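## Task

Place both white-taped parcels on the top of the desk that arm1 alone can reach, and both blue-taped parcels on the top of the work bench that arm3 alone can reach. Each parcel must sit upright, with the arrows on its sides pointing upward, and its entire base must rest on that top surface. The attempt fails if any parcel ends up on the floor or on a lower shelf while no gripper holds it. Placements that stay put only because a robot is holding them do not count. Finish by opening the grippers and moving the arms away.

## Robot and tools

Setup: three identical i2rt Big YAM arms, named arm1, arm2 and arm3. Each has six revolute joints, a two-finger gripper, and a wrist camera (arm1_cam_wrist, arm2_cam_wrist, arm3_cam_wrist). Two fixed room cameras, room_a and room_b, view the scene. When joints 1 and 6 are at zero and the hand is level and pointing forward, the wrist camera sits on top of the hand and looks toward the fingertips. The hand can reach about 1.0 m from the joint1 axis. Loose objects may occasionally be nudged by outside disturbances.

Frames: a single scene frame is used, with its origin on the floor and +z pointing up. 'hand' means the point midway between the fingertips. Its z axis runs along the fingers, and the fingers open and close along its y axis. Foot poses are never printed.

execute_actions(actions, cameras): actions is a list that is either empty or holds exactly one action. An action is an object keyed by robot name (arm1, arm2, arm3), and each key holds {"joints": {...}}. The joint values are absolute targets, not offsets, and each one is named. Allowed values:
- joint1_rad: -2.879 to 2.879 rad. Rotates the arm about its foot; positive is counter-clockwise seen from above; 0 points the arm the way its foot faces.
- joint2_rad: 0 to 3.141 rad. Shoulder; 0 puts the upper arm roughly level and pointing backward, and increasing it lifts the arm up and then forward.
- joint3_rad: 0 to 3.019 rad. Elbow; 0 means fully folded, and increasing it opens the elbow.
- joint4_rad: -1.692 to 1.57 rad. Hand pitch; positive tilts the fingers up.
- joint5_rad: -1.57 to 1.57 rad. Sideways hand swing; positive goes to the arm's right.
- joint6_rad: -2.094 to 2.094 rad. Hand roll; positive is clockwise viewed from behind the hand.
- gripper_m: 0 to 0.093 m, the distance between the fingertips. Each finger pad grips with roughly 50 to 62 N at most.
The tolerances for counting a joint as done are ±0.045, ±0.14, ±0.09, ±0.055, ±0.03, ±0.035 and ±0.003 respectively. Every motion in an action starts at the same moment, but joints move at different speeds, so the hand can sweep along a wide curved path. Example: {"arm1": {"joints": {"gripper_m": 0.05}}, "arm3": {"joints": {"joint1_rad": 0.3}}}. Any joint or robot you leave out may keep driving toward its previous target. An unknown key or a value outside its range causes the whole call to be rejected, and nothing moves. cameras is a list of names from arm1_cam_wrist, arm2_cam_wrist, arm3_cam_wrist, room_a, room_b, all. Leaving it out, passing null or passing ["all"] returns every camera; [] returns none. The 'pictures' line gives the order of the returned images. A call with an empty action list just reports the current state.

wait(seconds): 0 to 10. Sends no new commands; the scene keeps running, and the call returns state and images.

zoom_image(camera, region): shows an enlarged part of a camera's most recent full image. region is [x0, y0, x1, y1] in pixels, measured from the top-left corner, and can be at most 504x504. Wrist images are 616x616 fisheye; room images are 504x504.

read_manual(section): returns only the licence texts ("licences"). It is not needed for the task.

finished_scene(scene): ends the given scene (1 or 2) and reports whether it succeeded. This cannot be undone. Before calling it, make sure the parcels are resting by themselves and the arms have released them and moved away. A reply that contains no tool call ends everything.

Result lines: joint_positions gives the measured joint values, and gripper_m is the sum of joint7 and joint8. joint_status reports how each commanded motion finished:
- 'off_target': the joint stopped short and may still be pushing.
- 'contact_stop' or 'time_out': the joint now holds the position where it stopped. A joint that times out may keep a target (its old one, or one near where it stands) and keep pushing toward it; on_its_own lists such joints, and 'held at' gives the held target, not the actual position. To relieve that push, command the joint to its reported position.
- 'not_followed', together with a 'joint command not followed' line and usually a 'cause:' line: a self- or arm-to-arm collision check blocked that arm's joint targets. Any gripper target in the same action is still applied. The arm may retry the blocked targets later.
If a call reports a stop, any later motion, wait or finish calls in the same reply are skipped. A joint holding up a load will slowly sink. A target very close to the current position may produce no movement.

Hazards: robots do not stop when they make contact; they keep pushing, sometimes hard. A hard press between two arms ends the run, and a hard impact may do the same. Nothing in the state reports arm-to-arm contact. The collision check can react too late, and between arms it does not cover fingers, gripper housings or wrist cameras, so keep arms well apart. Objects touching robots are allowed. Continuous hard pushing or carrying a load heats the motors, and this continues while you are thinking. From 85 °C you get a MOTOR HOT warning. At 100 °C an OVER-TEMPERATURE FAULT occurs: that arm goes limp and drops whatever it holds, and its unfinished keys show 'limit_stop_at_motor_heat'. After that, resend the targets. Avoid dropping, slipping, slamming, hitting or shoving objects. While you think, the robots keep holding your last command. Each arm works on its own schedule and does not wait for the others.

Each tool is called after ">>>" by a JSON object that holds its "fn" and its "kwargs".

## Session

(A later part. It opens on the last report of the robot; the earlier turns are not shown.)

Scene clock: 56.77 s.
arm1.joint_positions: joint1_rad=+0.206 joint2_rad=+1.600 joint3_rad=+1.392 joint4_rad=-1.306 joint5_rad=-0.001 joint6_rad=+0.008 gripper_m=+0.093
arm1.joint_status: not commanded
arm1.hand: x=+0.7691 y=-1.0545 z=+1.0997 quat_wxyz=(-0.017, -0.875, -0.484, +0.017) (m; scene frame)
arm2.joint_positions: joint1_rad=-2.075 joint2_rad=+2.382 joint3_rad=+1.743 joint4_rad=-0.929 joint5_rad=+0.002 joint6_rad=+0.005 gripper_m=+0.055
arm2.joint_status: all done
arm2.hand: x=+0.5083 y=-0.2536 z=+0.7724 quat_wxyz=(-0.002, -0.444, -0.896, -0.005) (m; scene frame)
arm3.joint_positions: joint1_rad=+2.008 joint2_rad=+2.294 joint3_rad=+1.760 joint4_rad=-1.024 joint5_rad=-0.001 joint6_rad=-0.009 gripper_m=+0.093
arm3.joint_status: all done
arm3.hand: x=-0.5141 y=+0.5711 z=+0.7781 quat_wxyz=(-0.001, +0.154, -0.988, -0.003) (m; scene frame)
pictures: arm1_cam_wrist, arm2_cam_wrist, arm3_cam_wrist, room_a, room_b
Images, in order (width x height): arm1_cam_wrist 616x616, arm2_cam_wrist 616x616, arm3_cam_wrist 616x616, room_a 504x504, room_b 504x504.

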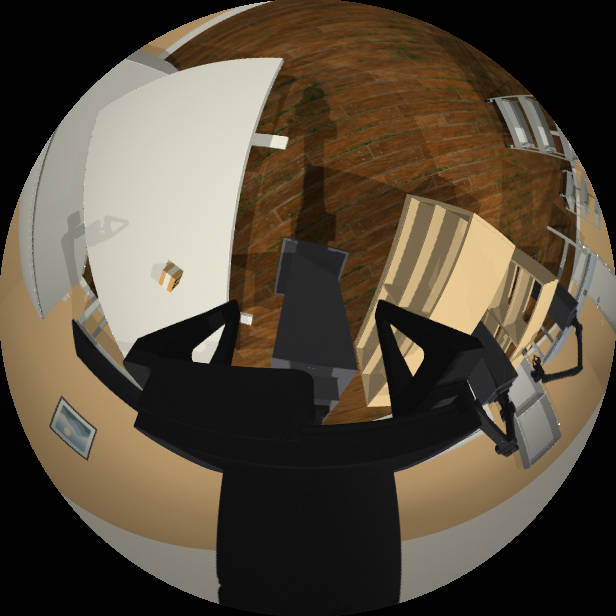

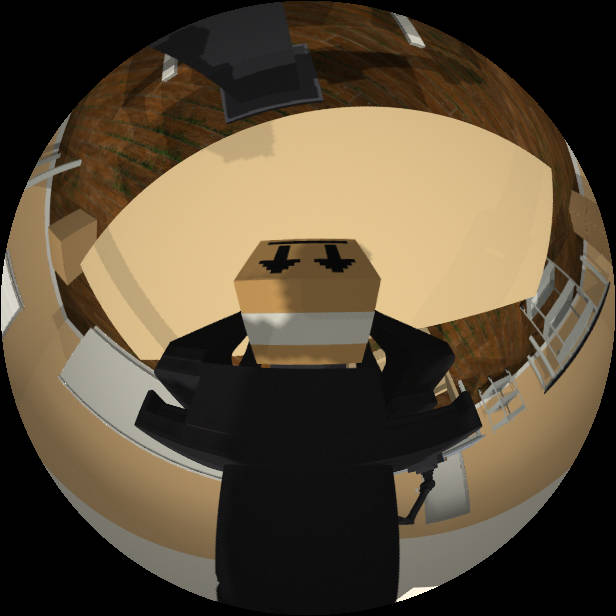

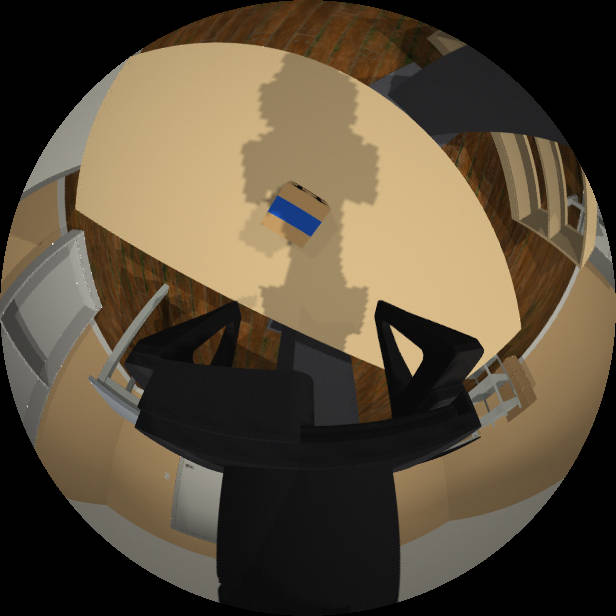

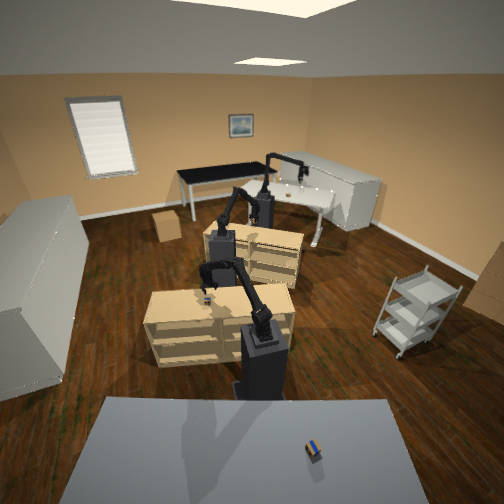

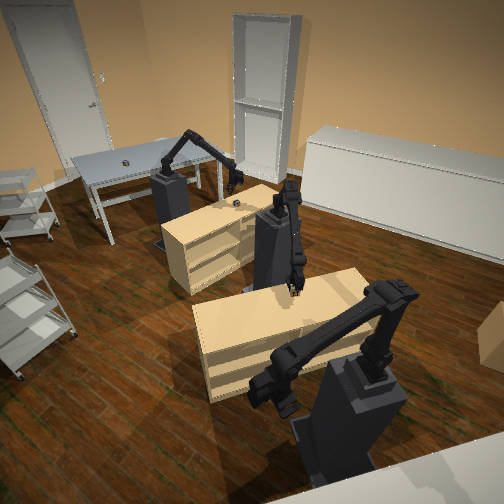

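>>> {"fn": "execute_actions", "kwargs": {"actions": [{"arm3":{"joints":{"joint1_rad":2.022,"joint2_rad":2.46,"joint3_rad":1.89,"joint4_rad":-0.945,"joint6_rad":0.5}},"arm2":{"joints":{"joint2_rad":2.53,"joint3_rad":1.83,"joint4_rad":-0.815}}}], "cameras": ["arm2_cam_wrist","arm3_cam_wrist","room_b"]}}

Scene clock: 58.53 s.
arm1.joint_positions: joint1_rad=+0.206 joint2_rad=+1.600 joint3_rad=+1.392 joint4_rad=-1.306 joint5_rad=-0.001 joint6_rad=+0.008 gripper_m=+0.093
arm1.joint_status: not commanded
arm1.hand: x=+0.7691 y=-1.0545 z=+1.0997 quat_wxyz=(-0.017, -0.875, -0.484, +0.017) (m; scene frame)
arm2.joint_positions: joint1_rad=-2.075 joint2_rad=+2.555 joint3_rad=+1.809 joint4_rad=-0.827 joint5_rad=+0.002 joint6_rad=+0.005 gripper_m=+0.055
arm2.joint_status: all done
arm2.hand: x=+0.5118 y=-0.2564 z=+0.6827 quat_wxyz=(+0.000, -0.444, -0.896, -0.005) (m; scene frame)
arm3.joint_positions: joint1_rad=+2.014 joint2_rad=+2.483 joint3_rad=+1.859 joint4_rad=-0.953 joint5_rad=-0.004 joint6_rad=+0.488 gripper_m=+0.093
arm3.joint_status: all done
arm3.hand: x=-0.5009 y=+0.5801 z=+0.6883 quat_wxyz=(+0.009, -0.091, -0.996, -0.001) (m; scene frame)
pictures: arm2_cam_wrist, arm3_cam_wrist, room_b
Images, in order (width x height): arm2_cam_wrist 616x616, arm3_cam_wrist 616x616, room_b 504x504.

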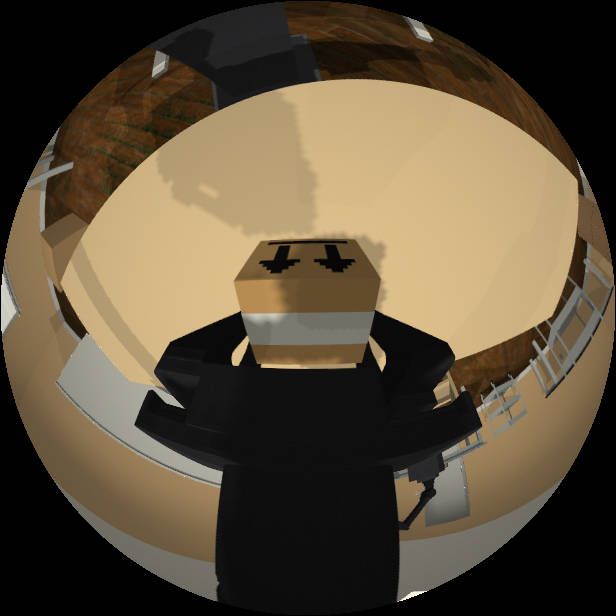

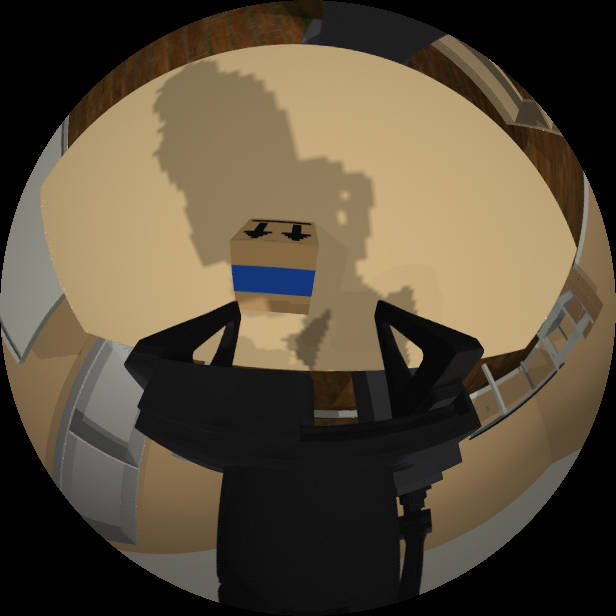

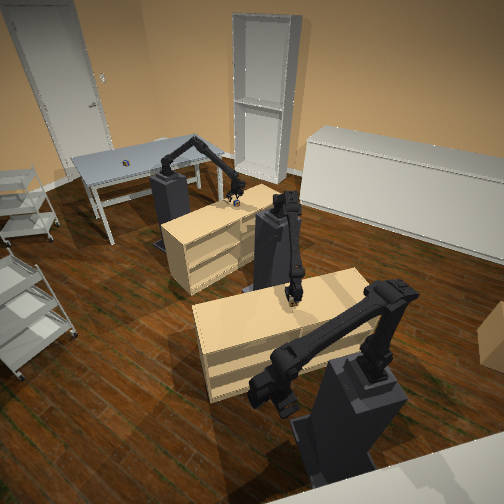

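>>> {"fn": "execute_actions", "kwargs": {"actions": [{"arm3":{"joints":{"joint1_rad":2.051,"joint2_rad":2.515,"joint3_rad":1.94,"joint4_rad":-0.945,"joint6_rad":0.55}},"arm2":{"joints":{"joint2_rad":2.615,"joint3_rad":1.86,"joint4_rad":-0.77}}}], "cameras": ["arm2_cam_wrist","arm3_cam_wrist"]}}

Scene clock: 59.63 s.
arm1.joint_positions: joint1_rad=+0.206 joint2_rad=+1.600 joint3_rad=+1.392 joint4_rad=-1.306 joint5_rad=-0.001 joint6_rad=+0.008 gripper_m=+0.093
arm1.joint_status: not commanded
arm1.hand: x=+0.7691 y=-1.0545 z=+1.0997 quat_wxyz=(-0.017, -0.875, -0.484, +0.017) (m; scene frame)
arm2.joint_positions: joint1_rad=-2.075 joint2_rad=+2.626 joint3_rad=+1.831 joint4_rad=-0.782 joint5_rad=+0.002 joint6_rad=+0.005 gripper_m=+0.055
arm2.joint_status: all done
arm2.hand: x=+0.5095 y=-0.2526 z=+0.6437 quat_wxyz=(+0.002, -0.444, -0.896, -0.007) (m; scene frame)
arm3.joint_positions: joint1_rad=+2.051 joint2_rad=+2.508 joint3_rad=+1.891 joint4_rad=-0.953 joint5_rad=-0.002 joint6_rad=+0.538 gripper_m=+0.093
arm3.joint_status: all done
arm3.hand: x=-0.5018 y=+0.6060 z=+0.6821 quat_wxyz=(+0.006, -0.097, -0.995, -0.001) (m; scene frame)
pictures: arm2_cam_wrist, arm3_cam_wrist
Images, in order (width x height): arm2_cam_wrist 616x616, arm3_cam_wrist 616x616.

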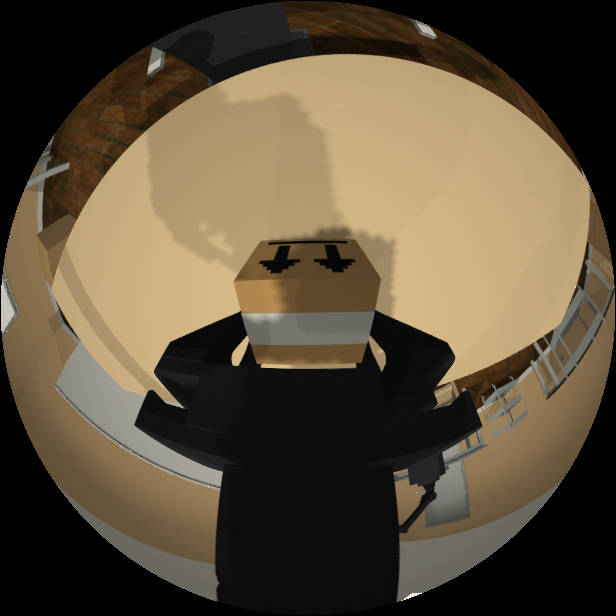

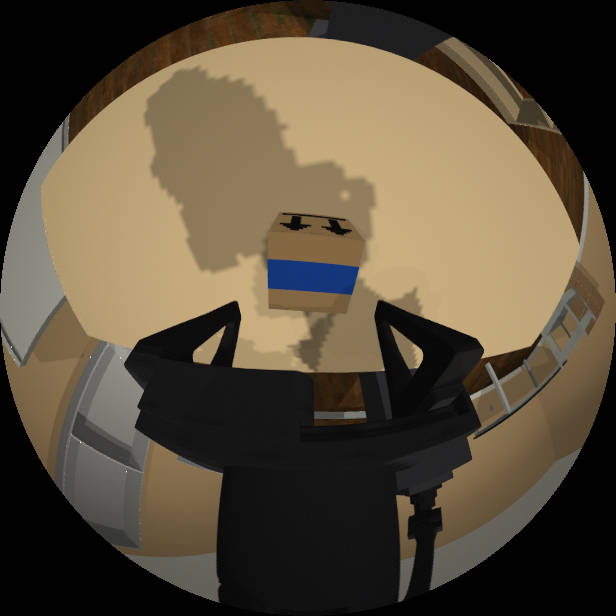

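>>> {"fn": "execute_actions", "kwargs": {"actions": [{"arm3":{"joints":{"joint1_rad":2.043,"joint2_rad":2.59,"joint3_rad":1.975,"joint4_rad":-0.895,"joint6_rad":0.62}},"arm2":{"joints":{"joint2_rad":2.655,"joint4_rad":-0.745}}}], "cameras": ["arm3_cam_wrist"]}}

Scene clock: 60.77 s.
arm1.joint_positions: joint1_rad=+0.206 joint2_rad=+1.600 joint3_rad=+1.392 joint4_rad=-1.306 joint5_rad=-0.001 joint6_rad=+0.008 gripper_m=+0.093
arm1.joint_status: not commanded
arm1.hand: x=+0.7691 y=-1.0545 z=+1.0997 quat_wxyz=(-0.017, -0.875, -0.484, +0.017) (m; scene frame)
arm2.joint_positions: joint1_rad=-2.075 joint2_rad=+2.640 joint3_rad=+1.835 joint4_rad=-0.757 joint5_rad=+0.002 joint6_rad=+0.005 gripper_m=+0.055
arm2.joint_status: all done
arm2.hand: x=+0.5113 y=-0.2543 z=+0.6357 quat_wxyz=(-0.005, -0.443, -0.896, -0.003) (m; scene frame)
arm3.joint_positions: joint1_rad=+2.050 joint2_rad=+2.597 joint3_rad=+1.938 joint4_rad=-0.907 joint5_rad=-0.003 joint6_rad=+0.609 gripper_m=+0.093
arm3.joint_status: all done
arm3.hand: x=-0.4970 y=+0.6069 z=+0.6380 quat_wxyz=(+0.004, -0.133, -0.991, -0.002) (m; scene frame)
pictures: arm3_cam_wrist
Images, in order (width x height): arm3_cam_wrist 616x616.

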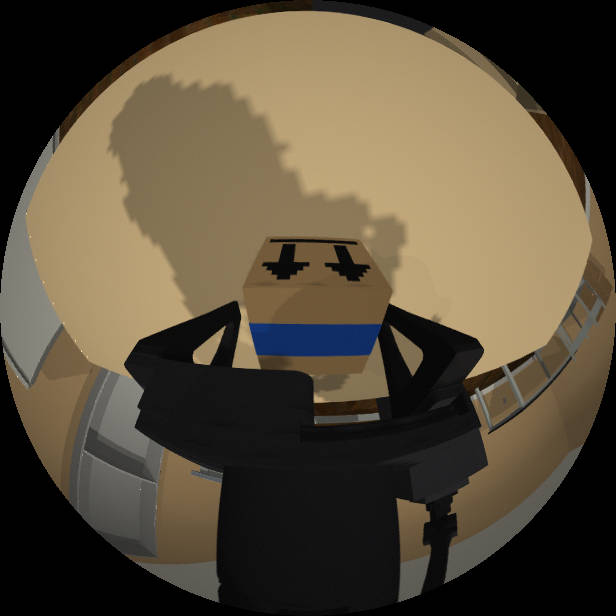

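>>> {"fn": "execute_actions", "kwargs": {"actions": [{"arm3":{"joints":{"gripper_m":0.03}},"arm2":{"joints":{"gripper_m":0.093}}}], "cameras": []}}

>>> {"fn": "execute_actions", "kwargs": {"actions": [{"arm3":{"joints":{"joint2_rad":2.1,"joint3_rad":1.75,"joint4_rad":-1.15}},"arm2":{"joints":{"joint2_rad":2.2,"joint3_rad":1.7,"joint4_rad":-1.0}},"arm1":{"joints":{"joint1_rad":-0.4,"joint6_rad":0.28}}}], "cameras": ["arm2_cam_wrist","arm3_cam_wrist"]}}

>>> {"fn": "execute_actions", "kwargs": {"actions": [{"arm3":{"joints":{"joint1_rad":0.5,"joint2_rad":1.7,"joint3_rad":1.4,"joint4_rad":-1.2,"joint6_rad":0}},"arm2":{"joints":{"joint1_rad":-0.4,"joint2_rad":1.0,"joint3_rad":1.0}}}], "cameras": []}}

>>> {"fn": "execute_actions", "kwargs": {"actions": [{"arm3":{"joints":{"joint1_rad":-1.85}},"arm1":{"joints":{"joint1_rad":-1.46,"joint2_rad":2.41,"joint3_rad":1.72,"joint4_rad":-0.815}}}]}}

Scene clock: 61.93 s.
arm1.joint_positions: joint1_rad=+0.206 joint2_rad=+1.600 joint3_rad=+1.392 joint4_rad=-1.306 joint5_rad=-0.001 joint6_rad=+0.008 gripper_m=+0.093
arm1.joint_status: not commanded
arm1.hand: x=+0.7691 y=-1.0545 z=+1.0997 quat_wxyz=(-0.017, -0.875, -0.484, +0.017) (m; scene frame)
arm2.joint_positions: joint1_rad=-2.075 joint2_rad=+2.648 joint3_rad=+1.835 joint4_rad=-0.757 joint5_rad=+0.002 joint6_rad=+0.005 gripper_m=+0.093
arm2.joint_status: all done
arm2.hand: x=+0.5095 y=-0.2518 z=+0.6309 quat_wxyz=(-0.001, -0.443, -0.896, -0.005) (m; scene frame)
arm3.joint_positions: joint1_rad=+2.050 joint2_rad=+2.597 joint3_rad=+1.938 joint4_rad=-0.907 joint5_rad=-0.002 joint6_rad=+0.609 gripper_m=+0.049
arm3.joint_status: gripper_m off_target (ended at +0.049, target +0.030)
arm3.hand: x=-0.4970 y=+0.6069 z=+0.6380 quat_wxyz=(+0.004, -0.133, -0.991, -0.002) (m; scene frame)
pictures: none
No camera images: the call's "cameras" was empty. Leave "cameras" out to get every camera's image.

Scene clock: 63.57 s.
arm1.joint_positions: joint1_rad=-0.407 joint2_rad=+1.600 joint3_rad=+1.392 joint4_rad=-1.306 joint5_rad=+0.001 joint6_rad=+0.270 gripper_m=+0.093
arm1.joint_status: all done
arm1.hand: x=+0.5762 y=-0.8309 z=+1.0973 quat_wxyz=(-0.008, -0.997, -0.068, +0.019) (m; scene frame)
arm2.joint_positions: joint1_rad=-2.075 joint2_rad=+2.208 joint3_rad=+1.688 joint4_rad=-0.988 joint5_rad=+0.002 joint6_rad=+0.005 gripper_m=+0.093
arm2.joint_status: all done
arm2.hand: x=+0.5065 y=-0.2526 z=+0.8632 quat_wxyz=(-0.029, -0.443, -0.896, +0.008) (m; scene frame)
arm3.joint_positions: joint1_rad=+2.050 joint2_rad=+2.113 joint3_rad=+1.736 joint4_rad=-1.136 joint5_rad=-0.002 joint6_rad=+0.610 gripper_m=+0.049
arm3.joint_status: all done
arm3.hand: x=-0.5313 y=+0.5933 z=+0.8829 quat_wxyz=(-0.020, -0.133, -0.991, -0.014) (m; scene frame)
pictures: arm2_cam_wrist, arm3_cam_wrist
Images, in order (width x height): arm2_cam_wrist 616x616, arm3_cam_wrist 616x616.

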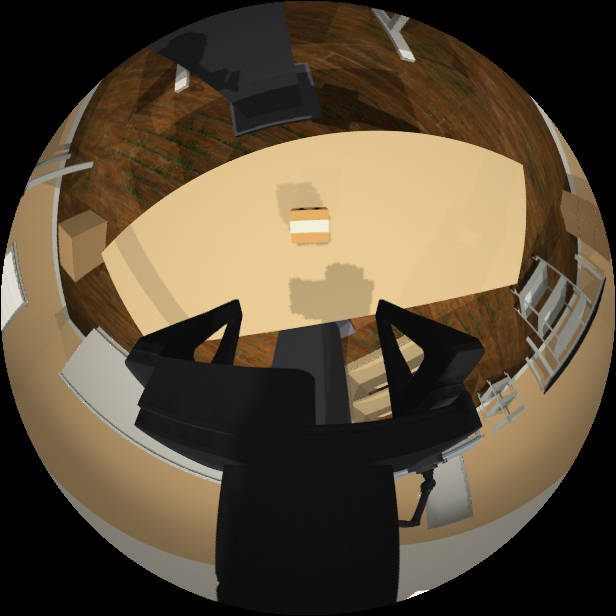

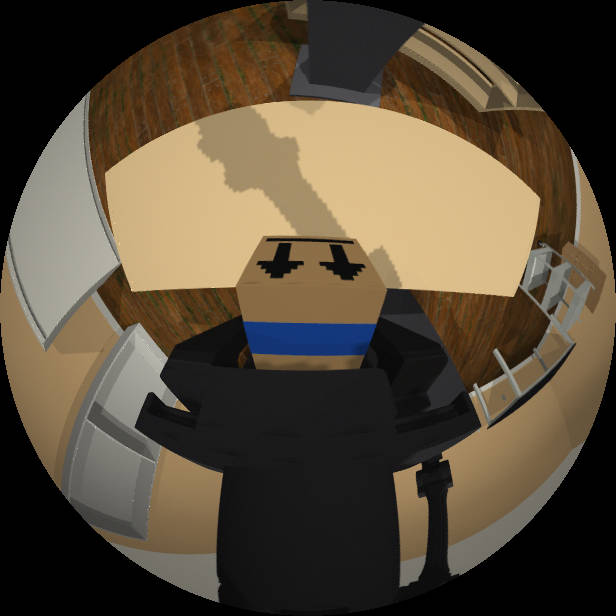

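Scene clock: 65.40 s.
arm1.joint_positions: joint1_rad=-0.407 joint2_rad=+1.600 joint3_rad=+1.392 joint4_rad=-1.306 joint5_rad=+0.001 joint6_rad=+0.270 gripper_m=+0.093
arm1.joint_status: not commanded
arm1.hand: x=+0.5762 y=-0.8309 z=+1.0973 quat_wxyz=(-0.008, -0.997, -0.068, +0.019) (m; scene frame)
arm2.joint_positions: joint1_rad=-0.400 joint2_rad=+0.995 joint3_rad=+0.992 joint4_rad=-0.988 joint5_rad=-0.002 joint6_rad=+0.005 gripper_m=+0.093
arm2.joint_status: all done
arm2.hand: x=+0.3908 y=+0.5263 z=+1.1887 quat_wxyz=(-0.270, +0.353, -0.889, -0.110) (m; scene frame)
arm3.joint_positions: joint1_rad=+0.493 joint2_rad=+1.706 joint3_rad=+1.404 joint4_rad=-1.185 joint5_rad=+0.001 joint6_rad=+0.011 gripper_m=+0.049
arm3.joint_status: all done
arm3.hand: x=-0.9549 y=-0.1159 z=+0.9905 quat_wxyz=(-0.029, -0.575, -0.817, +0.027) (m; scene frame)
pictures: none
No camera images: the call's "cameras" was empty. Leave "cameras" out to get every camera's image.

Scene clock: 67.63 s.
arm1.joint_positions: joint1_rad=-1.453 joint2_rad=+2.443 joint3_rad=+1.688 joint4_rad=-0.820 joint5_rad=+0.001 joint6_rad=+0.273 gripper_m=+0.093
arm1.joint_status: all done
arm1.hand: x=+0.5242 y=-0.2590 z=+0.7298 quat_wxyz=(+0.005, -0.897, +0.441, -0.009) (m; scene frame)
arm2.joint_positions: joint1_rad=-0.400 joint2_rad=+0.995 joint3_rad=+0.992 joint4_rad=-0.988 joint5_rad=-0.002 joint6_rad=+0.005 gripper_m=+0.093
arm2.joint_status: not commanded
arm2.hand: x=+0.3908 y=+0.5263 z=+1.1887 quat_wxyz=(-0.270, +0.353, -0.889, -0.110) (m; scene frame)
arm3.joint_positions: joint1_rad=-1.857 joint2_rad=+1.707 joint3_rad=+1.404 joint4_rad=-1.185 joint5_rad=+0.001 joint6_rad=+0.008 gripper_m=+0.049
arm3.joint_status: all done
arm3.hand: x=-1.6164 y=+0.5930 z=+0.9984 quat_wxyz=(+0.009, -0.976, +0.214, +0.046) (m; scene frame)
pictures: arm1_cam_wrist, arm2_cam_wrist, arm3_cam_wrist, room_a, room_b
Images, in order (width x height): arm1_cam_wrist 616x616, arm2_cam_wrist 616x616, arm3_cam_wrist 616x616, room_a 504x504, room_b 504x504.

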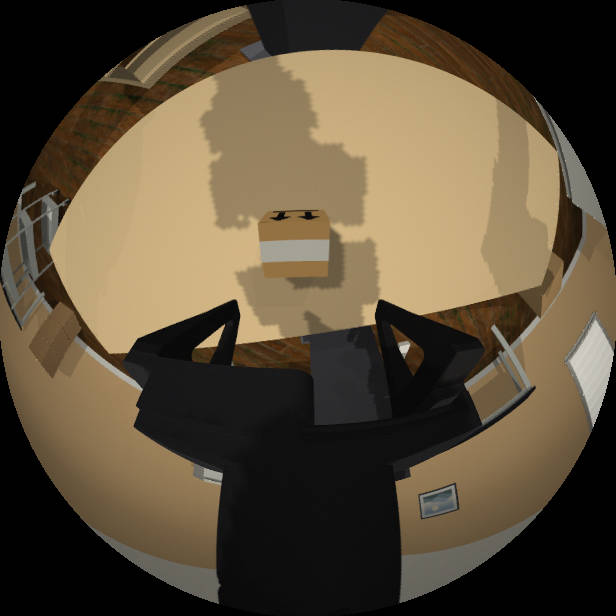

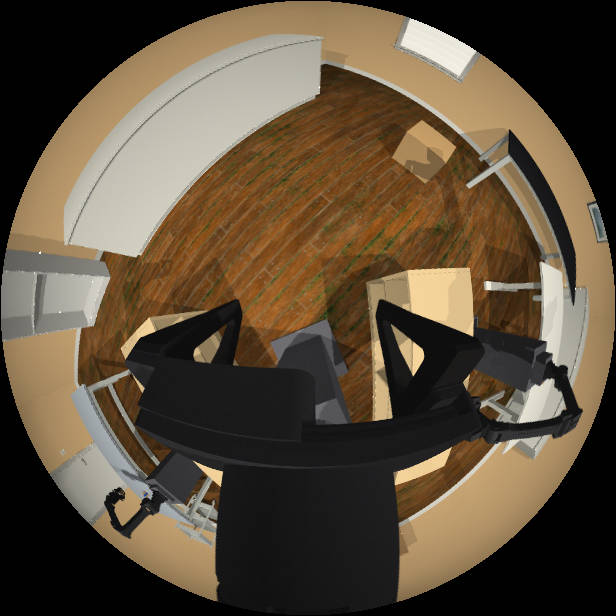

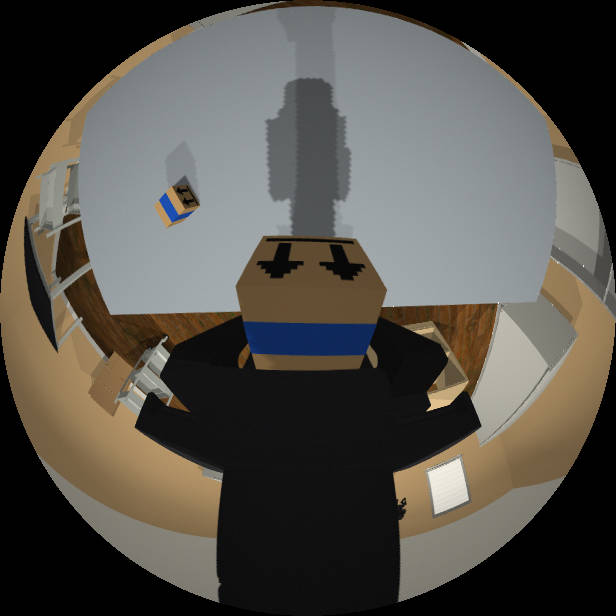

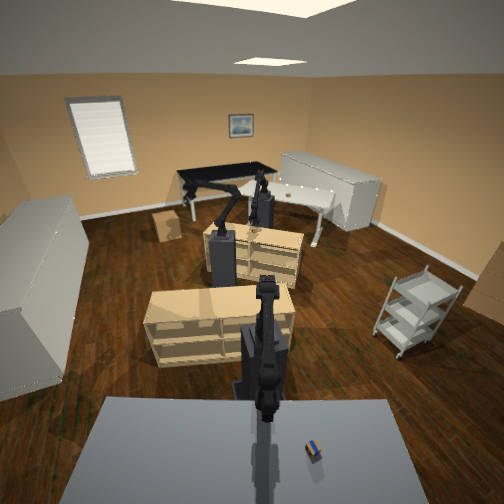

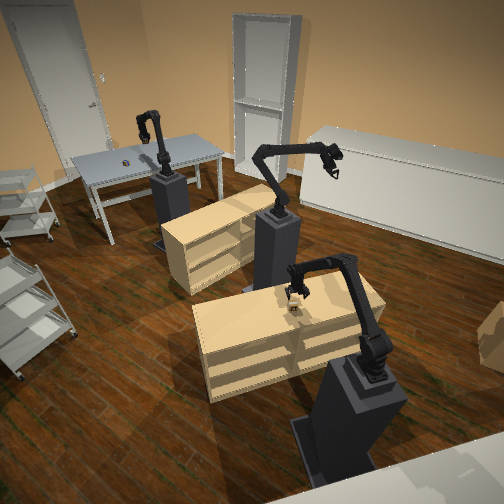

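>>> {"fn": "execute_actions", "kwargs": {"actions": [{"arm3":{"joints":{"joint2_rad":2.085,"joint3_rad":1.585,"joint4_rad":-1.005}},"arm1":{"joints":{"joint1_rad":-1.435,"joint2_rad":2.55,"joint3_rad":1.81,"joint4_rad":-0.765}}}], "cameras": ["arm1_cam_wrist"]}}

Scene clock: 69.33 s.
arm1.joint_positions: joint1_rad=-1.440 joint2_rad=+2.558 joint3_rad=+1.787 joint4_rad=-0.772 joint5_rad=+0.001 joint6_rad=+0.273 gripper_m=+0.093
arm1.joint_status: all done
arm1.hand: x=+0.5007 y=-0.2520 z=+0.6857 quat_wxyz=(+0.008, -0.901, +0.435, +0.007) (m; scene frame)
arm2.joint_positions: joint1_rad=-0.400 joint2_rad=+0.995 joint3_rad=+0.992 joint4_rad=-0.988 joint5_rad=-0.002 joint6_rad=+0.005 gripper_m=+0.093
arm2.joint_status: not commanded
arm2.hand: x=+0.3908 y=+0.5263 z=+1.1887 quat_wxyz=(-0.270, +0.353, -0.889, -0.110) (m; scene frame)
arm3.joint_positions: joint1_rad=-1.857 joint2_rad=+2.119 joint3_rad=+1.550 joint4_rad=-1.015 joint5_rad=+0.001 joint6_rad=+0.008 gripper_m=+0.049
arm3.joint_status: all done
arm3.hand: x=-1.6825 y=+0.6222 z=+0.8287 quat_wxyz=(-0.001, -0.977, +0.214, -0.001) (m; scene frame)
pictures: arm1_cam_wrist
Images, in order (width x height): arm1_cam_wrist 616x616.

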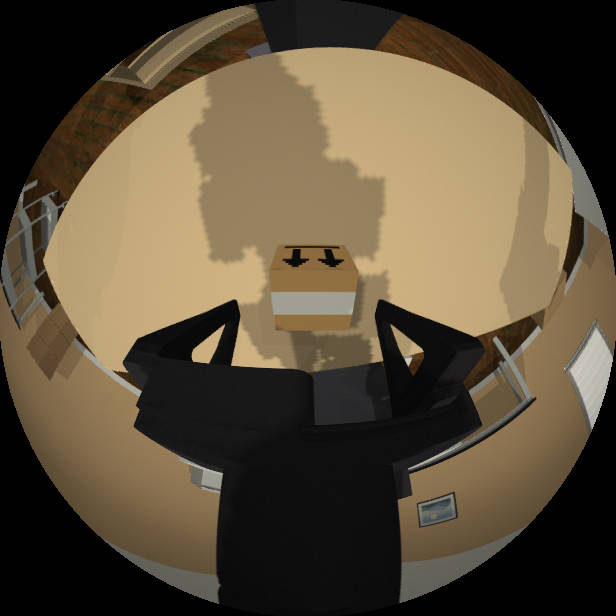

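>>> {"fn": "execute_actions", "kwargs": {"actions": [{"arm3":{"joints":{"joint2_rad":2.165,"joint4_rad":-0.945}},"arm1":{"joints":{"joint2_rad":2.63,"joint4_rad":-0.715}}}], "cameras": ["arm1_cam_wrist"]}}

Scene clock: 70.70 s.
arm1.joint_positions: joint1_rad=-1.440 joint2_rad=+2.641 joint3_rad=+1.787 joint4_rad=-0.728 joint5_rad=+0.001 joint6_rad=+0.273 gripper_m=+0.093
arm1.joint_status: all done
arm1.hand: x=+0.5187 y=-0.2643 z=+0.6341 quat_wxyz=(+0.005, -0.900, +0.435, -0.012) (m; scene frame)
arm2.joint_positions: joint1_rad=-0.400 joint2_rad=+0.995 joint3_rad=+0.992 joint4_rad=-0.988 joint5_rad=-0.002 joint6_rad=+0.005 gripper_m=+0.093
arm2.joint_status: not commanded
arm2.hand: x=+0.3908 y=+0.5263 z=+1.1887 quat_wxyz=(-0.270, +0.353, -0.889, -0.110) (m; scene frame)
arm3.joint_positions: joint1_rad=-1.857 joint2_rad=+2.174 joint3_rad=+1.550 joint4_rad=-0.961 joint5_rad=+0.001 joint6_rad=+0.008 gripper_m=+0.049
arm3.joint_status: all done
arm3.hand: x=-1.6859 y=+0.6236 z=+0.7967 quat_wxyz=(-0.001, -0.977, +0.214, -0.001) (m; scene frame)
pictures: arm1_cam_wrist
Images, in order (width x height): arm1_cam_wrist 616x616.

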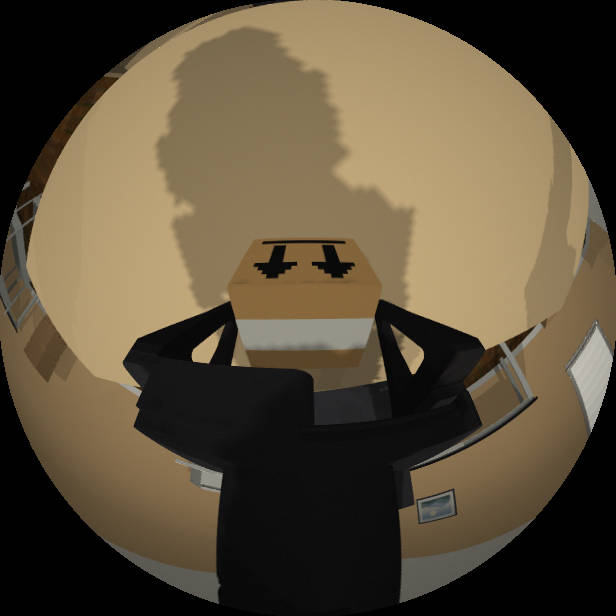

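>>> {"fn": "execute_actions", "kwargs": {"actions": [{"arm3":{"joints":{"joint2_rad":2.2}},"arm1":{"joints":{"gripper_m":0.03}}}], "cameras": []}}

>>> {"fn": "execute_actions", "kwargs": {"actions": [{"arm1":{"joints":{"joint2_rad":2.15,"joint3_rad":1.72,"joint4_rad":-1.05}}}], "cameras": ["arm1_cam_wrist"]}}

Scene clock: 71.63 s.
arm1.joint_positions: joint1_rad=-1.440 joint2_rad=+2.641 joint3_rad=+1.787 joint4_rad=-0.728 joint5_rad=+0.001 joint6_rad=+0.273 gripper_m=+0.055
arm1.joint_status: gripper_m off_target (ended at +0.055, target +0.030)
arm1.hand: x=+0.5187 y=-0.2643 z=+0.6341 quat_wxyz=(+0.004, -0.900, +0.435, -0.012) (m; scene frame)
arm2.joint_positions: joint1_rad=-0.400 joint2_rad=+0.995 joint3_rad=+0.992 joint4_rad=-0.988 joint5_rad=-0.002 joint6_rad=+0.005 gripper_m=+0.093
arm2.joint_status: not commanded
arm2.hand: x=+0.3908 y=+0.5263 z=+1.1887 quat_wxyz=(-0.270, +0.353, -0.889, -0.110) (m; scene frame)
arm3.joint_positions: joint1_rad=-1.857 joint2_rad=+2.190 joint3_rad=+1.551 joint4_rad=-0.959 joint5_rad=+0.001 joint6_rad=+0.008 gripper_m=+0.049
arm3.joint_status: all done
arm3.hand: x=-1.6837 y=+0.6223 z=+0.7873 quat_wxyz=(-0.003, -0.977, +0.214, -0.008) (m; scene frame)
pictures: none
No camera images: the call's "cameras" was empty. Leave "cameras" out to get every camera's image.

Scene clock: 73.30 s.
arm1.joint_positions: joint1_rad=-1.440 joint2_rad=+2.161 joint3_rad=+1.703 joint4_rad=-1.039 joint5_rad=+0.001 joint6_rad=+0.273 gripper_m=+0.055
arm1.joint_status: all done
arm1.hand: x=+0.5023 y=-0.2566 z=+0.9085 quat_wxyz=(+0.012, -0.900, +0.434, +0.030) (m; scene frame)
arm2.joint_positions: joint1_rad=-0.400 joint2_rad=+0.995 joint3_rad=+0.992 joint4_rad=-0.988 joint5_rad=-0.002 joint6_rad=+0.005 gripper_m=+0.093
arm2.joint_status: not commanded
arm2.hand: x=+0.3908 y=+0.5263 z=+1.1887 quat_wxyz=(-0.270, +0.353, -0.889, -0.110) (m; scene frame)
arm3.joint_positions: joint1_rad=-1.857 joint2_rad=+2.190 joint3_rad=+1.551 joint4_rad=-0.959 joint5_rad=+0.001 joint6_rad=+0.008 gripper_m=+0.049
arm3.joint_status: not commanded
arm3.hand: x=-1.6837 y=+0.6223 z=+0.7873 quat_wxyz=(-0.003, -0.977, +0.214, -0.008) (m; scene frame)
pictures: arm1_cam_wrist
Images, in order (width x height): arm1_cam_wrist 616x616.

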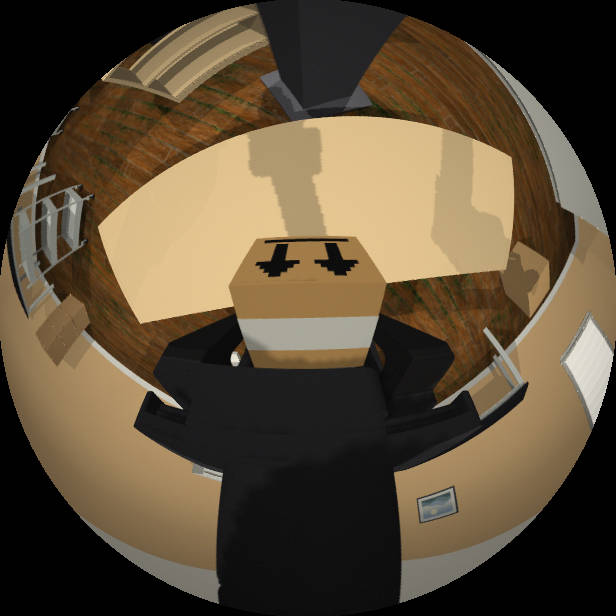

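>>> {"fn": "execute_actions", "kwargs": {"actions": [{"arm3":{"joints":{"gripper_m":0.093}},"arm1":{"joints":{"joint1_rad":0.77}}}], "cameras": []}}

>>> {"fn": "execute_actions", "kwargs": {"actions": [{"arm3":{"joints":{"joint2_rad":1.7,"joint4_rad":-1.35}},"arm1":{"joints":{"joint2_rad":2.35,"joint4_rad":-0.875}}}], "cameras": ["arm1_cam_wrist","arm3_cam_wrist","room_a"]}}

Scene clock: 75.90 s.
arm1.joint_positions: joint1_rad=+0.772 joint2_rad=+2.161 joint3_rad=+1.703 joint4_rad=-1.039 joint5_rad=-0.002 joint6_rad=+0.273 gripper_m=+0.055
arm1.joint_status: all done
arm1.hand: x=+1.0371 y=-1.2875 z=+0.9136 quat_wxyz=(-0.034, -0.792, -0.609, +0.014) (m; scene frame)
arm2.joint_positions: joint1_rad=-0.400 joint2_rad=+0.995 joint3_rad=+0.992 joint4_rad=-0.988 joint5_rad=-0.002 joint6_rad=+0.005 gripper_m=+0.093
arm2.joint_status: not commanded
arm2.hand: x=+0.3908 y=+0.5263 z=+1.1887 quat_wxyz=(-0.270, +0.353, -0.889, -0.110) (m; scene frame)
arm3.joint_positions: joint1_rad=-1.856 joint2_rad=+2.191 joint3_rad=+1.551 joint4_rad=-0.959 joint5_rad=+0.001 joint6_rad=+0.008 gripper_m=+0.093
arm3.joint_status: all done
arm3.hand: x=-1.6837 y=+0.6218 z=+0.7869 quat_wxyz=(-0.003, -0.977, +0.213, -0.009) (m; scene frame)
pictures: none
No camera images: the call's "cameras" was empty. Leave "cameras" out to get every camera's image.

Scene clock: 77.53 s.
arm1.joint_positions: joint1_rad=+0.772 joint2_rad=+2.390 joint3_rad=+1.690 joint4_rad=-0.889 joint5_rad=-0.002 joint6_rad=+0.273 gripper_m=+0.055
arm1.joint_status: all done
arm1.hand: x=+1.0392 y=-1.2701 z=+0.7679 quat_wxyz=(+0.003, -0.792, -0.610, -0.014) (m; scene frame)
arm2.joint_positions: joint1_rad=-0.400 joint2_rad=+0.995 joint3_rad=+0.992 joint4_rad=-0.988 joint5_rad=-0.002 joint6_rad=+0.005 gripper_m=+0.093
arm2.joint_status: not commanded
arm2.hand: x=+0.3908 y=+0.5263 z=+1.1887 quat_wxyz=(-0.270, +0.353, -0.889, -0.110) (m; scene frame)
arm3.joint_positions: joint1_rad=-1.856 joint2_rad=+1.709 joint3_rad=+1.561 joint4_rad=-1.336 joint5_rad=+0.001 joint6_rad=+0.008 gripper_m=+0.093
arm3.joint_status: all done
arm3.hand: x=-1.6295 y=+0.5983 z=+1.0558 quat_wxyz=(+0.009, -0.976, +0.213, +0.047) (m; scene frame)
pictures: arm1_cam_wrist, arm3_cam_wrist, room_a
Images, in order (width x height): arm1_cam_wrist 616x616, arm3_cam_wrist 616x616, room_a 504x504.

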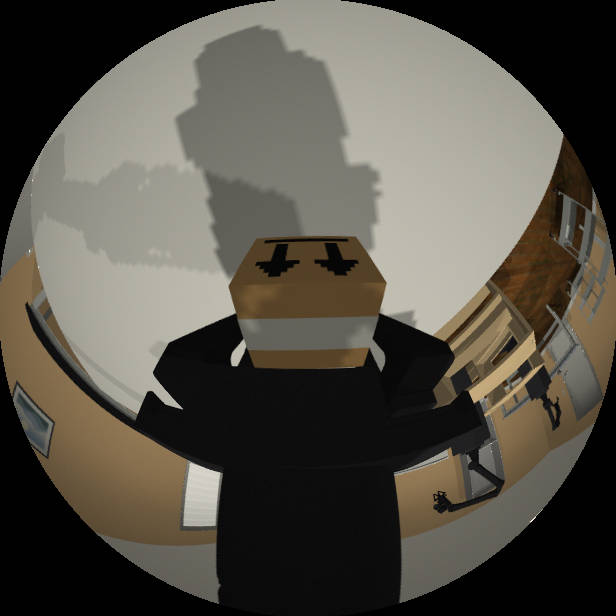

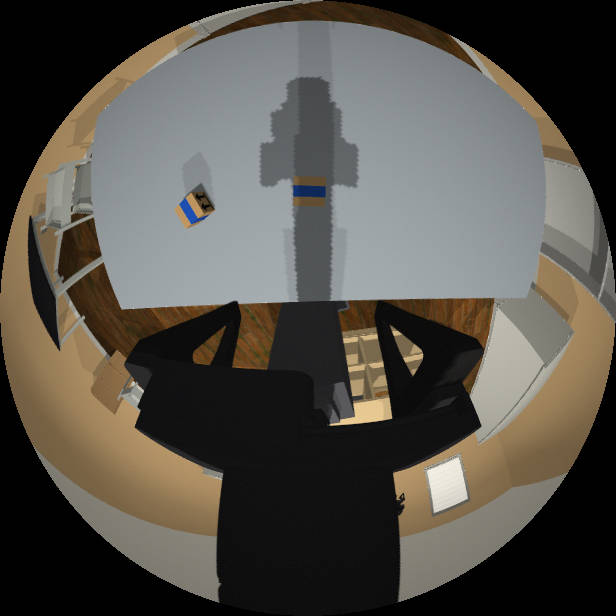

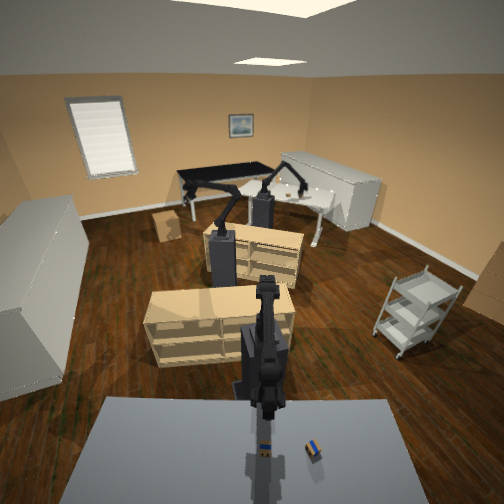

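>>> {"fn": "execute_actions", "kwargs": {"actions": [{"arm1":{"joints":{"joint2_rad":2.43,"joint4_rad":-0.825}}}], "cameras": []}}

Scene clock: 78.63 s.
arm1.joint_positions: joint1_rad=+0.772 joint2_rad=+2.428 joint3_rad=+1.692 joint4_rad=-0.837 joint5_rad=-0.001 joint6_rad=+0.273 gripper_m=+0.055
arm1.joint_status: all done
arm1.hand: x=+1.0395 y=-1.2722 z=+0.7447 quat_wxyz=(-0.003, -0.793, -0.610, -0.009) (m; scene frame)
arm2.joint_positions: joint1_rad=-0.400 joint2_rad=+0.995 joint3_rad=+0.992 joint4_rad=-0.988 joint5_rad=-0.002 joint6_rad=+0.005 gripper_m=+0.093
arm2.joint_status: not commanded
arm2.hand: x=+0.3908 y=+0.5263 z=+1.1887 quat_wxyz=(-0.270, +0.353, -0.889, -0.110) (m; scene frame)
arm3.joint_positions: joint1_rad=-1.856 joint2_rad=+1.709 joint3_rad=+1.561 joint4_rad=-1.336 joint5_rad=+0.001 joint6_rad=+0.008 gripper_m=+0.093
arm3.joint_status: not commanded
arm3.hand: x=-1.6295 y=+0.5983 z=+1.0558 quat_wxyz=(+0.009, -0.976, +0.213, +0.047) (m; scene frame)
pictures: none
No camera images: the call's "cameras" was empty. Leave "cameras" out to get every camera's image.

>>> {"fn": "execute_actions", "kwargs": {"actions": [{"arm1":{"joints":{"gripper_m":0.093}}}], "cameras": []}}

>>> {"fn": "execute_actions", "kwargs": {"actions": [{"arm1":{"joints":{"joint2_rad":1.85,"joint4_rad":-1.4}}}], "cameras": ["arm1_cam_wrist","room_a"]}}

>>> {"fn": "zoom_image", "kwargs": {"camera": "arm1_cam_wrist", "region": [150,120,400,320]}}

Scene clock: 79.70 s.
arm1.joint_positions: joint1_rad=+0.772 joint2_rad=+2.428 joint3_rad=+1.692 joint4_rad=-0.837 joint5_rad=-0.001 joint6_rad=+0.273 gripper_m=+0.093
arm1.joint_status: all done
arm1.hand: x=+1.0395 y=-1.2722 z=+0.7447 quat_wxyz=(-0.003, -0.793, -0.610, -0.009) (m; scene frame)
arm2.joint_positions: joint1_rad=-0.400 joint2_rad=+0.995 joint3_rad=+0.992 joint4_rad=-0.988 joint5_rad=-0.002 joint6_rad=+0.005 gripper_m=+0.093
arm2.joint_status: not commanded
arm2.hand: x=+0.3908 y=+0.5263 z=+1.1887 quat_wxyz=(-0.270, +0.353, -0.889, -0.110) (m; scene frame)
arm3.joint_positions: joint1_rad=-1.856 joint2_rad=+1.709 joint3_rad=+1.561 joint4_rad=-1.336 joint5_rad=+0.001 joint6_rad=+0.008 gripper_m=+0.093
arm3.joint_status: not commanded
arm3.hand: x=-1.6295 y=+0.5983 z=+1.0558 quat_wxyz=(+0.009, -0.976, +0.213, +0.047) (m; scene frame)
pictures: none
No camera images: the call's "cameras" was empty. Leave "cameras" out to get every camera's image.

Scene clock: 81.43 s.
arm1.joint_positions: joint1_rad=+0.772 joint2_rad=+1.861 joint3_rad=+1.703 joint4_rad=-1.387 joint5_rad=-0.001 joint6_rad=+0.273 gripper_m=+0.093
arm1.joint_status: all done
arm1.hand: x=+1.0332 y=-1.2173 z=+1.0887 quat_wxyz=(-0.014, -0.793, -0.610, +0.000) (m; scene frame)
arm2.joint_positions: joint1_rad=-0.400 joint2_rad=+0.995 joint3_rad=+0.992 joint4_rad=-0.988 joint5_rad=-0.002 joint6_rad=+0.005 gripper_m=+0.093
arm2.joint_status: not commanded
arm2.hand: x=+0.3908 y=+0.5263 z=+1.1887 quat_wxyz=(-0.270, +0.353, -0.889, -0.110) (m; scene frame)
arm3.joint_positions: joint1_rad=-1.856 joint2_rad=+1.709 joint3_rad=+1.561 joint4_rad=-1.336 joint5_rad=+0.001 joint6_rad=+0.008 gripper_m=+0.093
arm3.joint_status: not commanded
arm3.hand: x=-1.6295 y=+0.5983 z=+1.0558 quat_wxyz=(+0.009, -0.976, +0.213, +0.047) (m; scene frame)
pictures: arm1_cam_wrist, room_a
Images, in order (width x height): arm1_cam_wrist 616x616, room_a 504x504.

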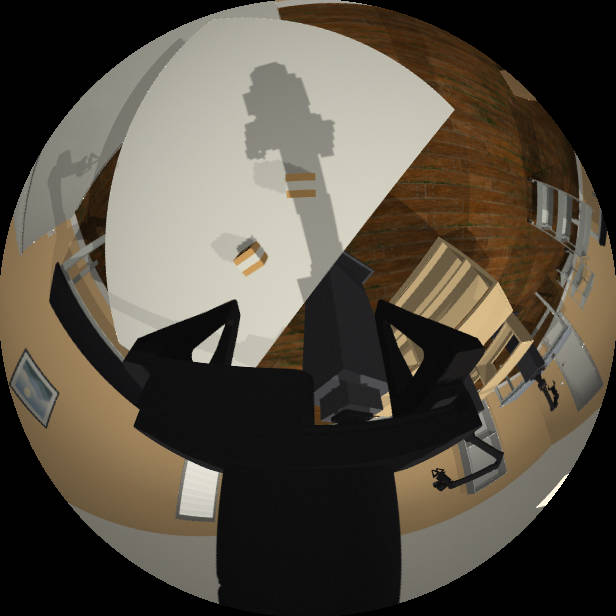

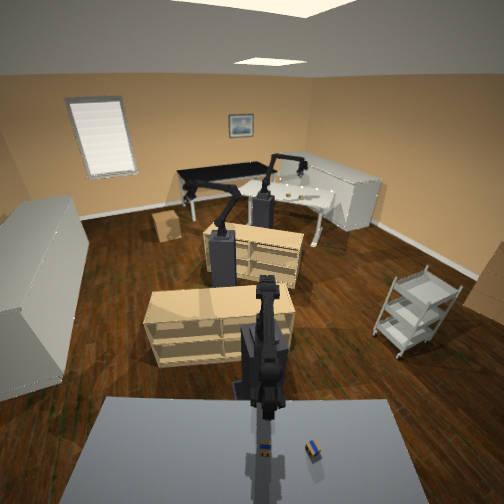

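Region (150, 120, 400, 320) of arm1_cam_wrist's 616x616 image, scaled by 2.016, with more detail than that image has; it fills the top 403 rows of this view, and the rest is white.

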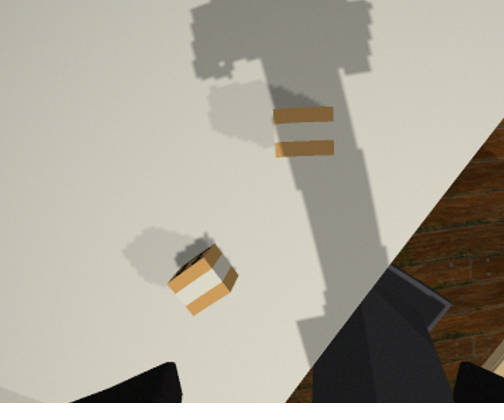

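>>> {"fn": "finished_scene", "kwargs": {"scene": 2}}

The scene is finished: the task was done.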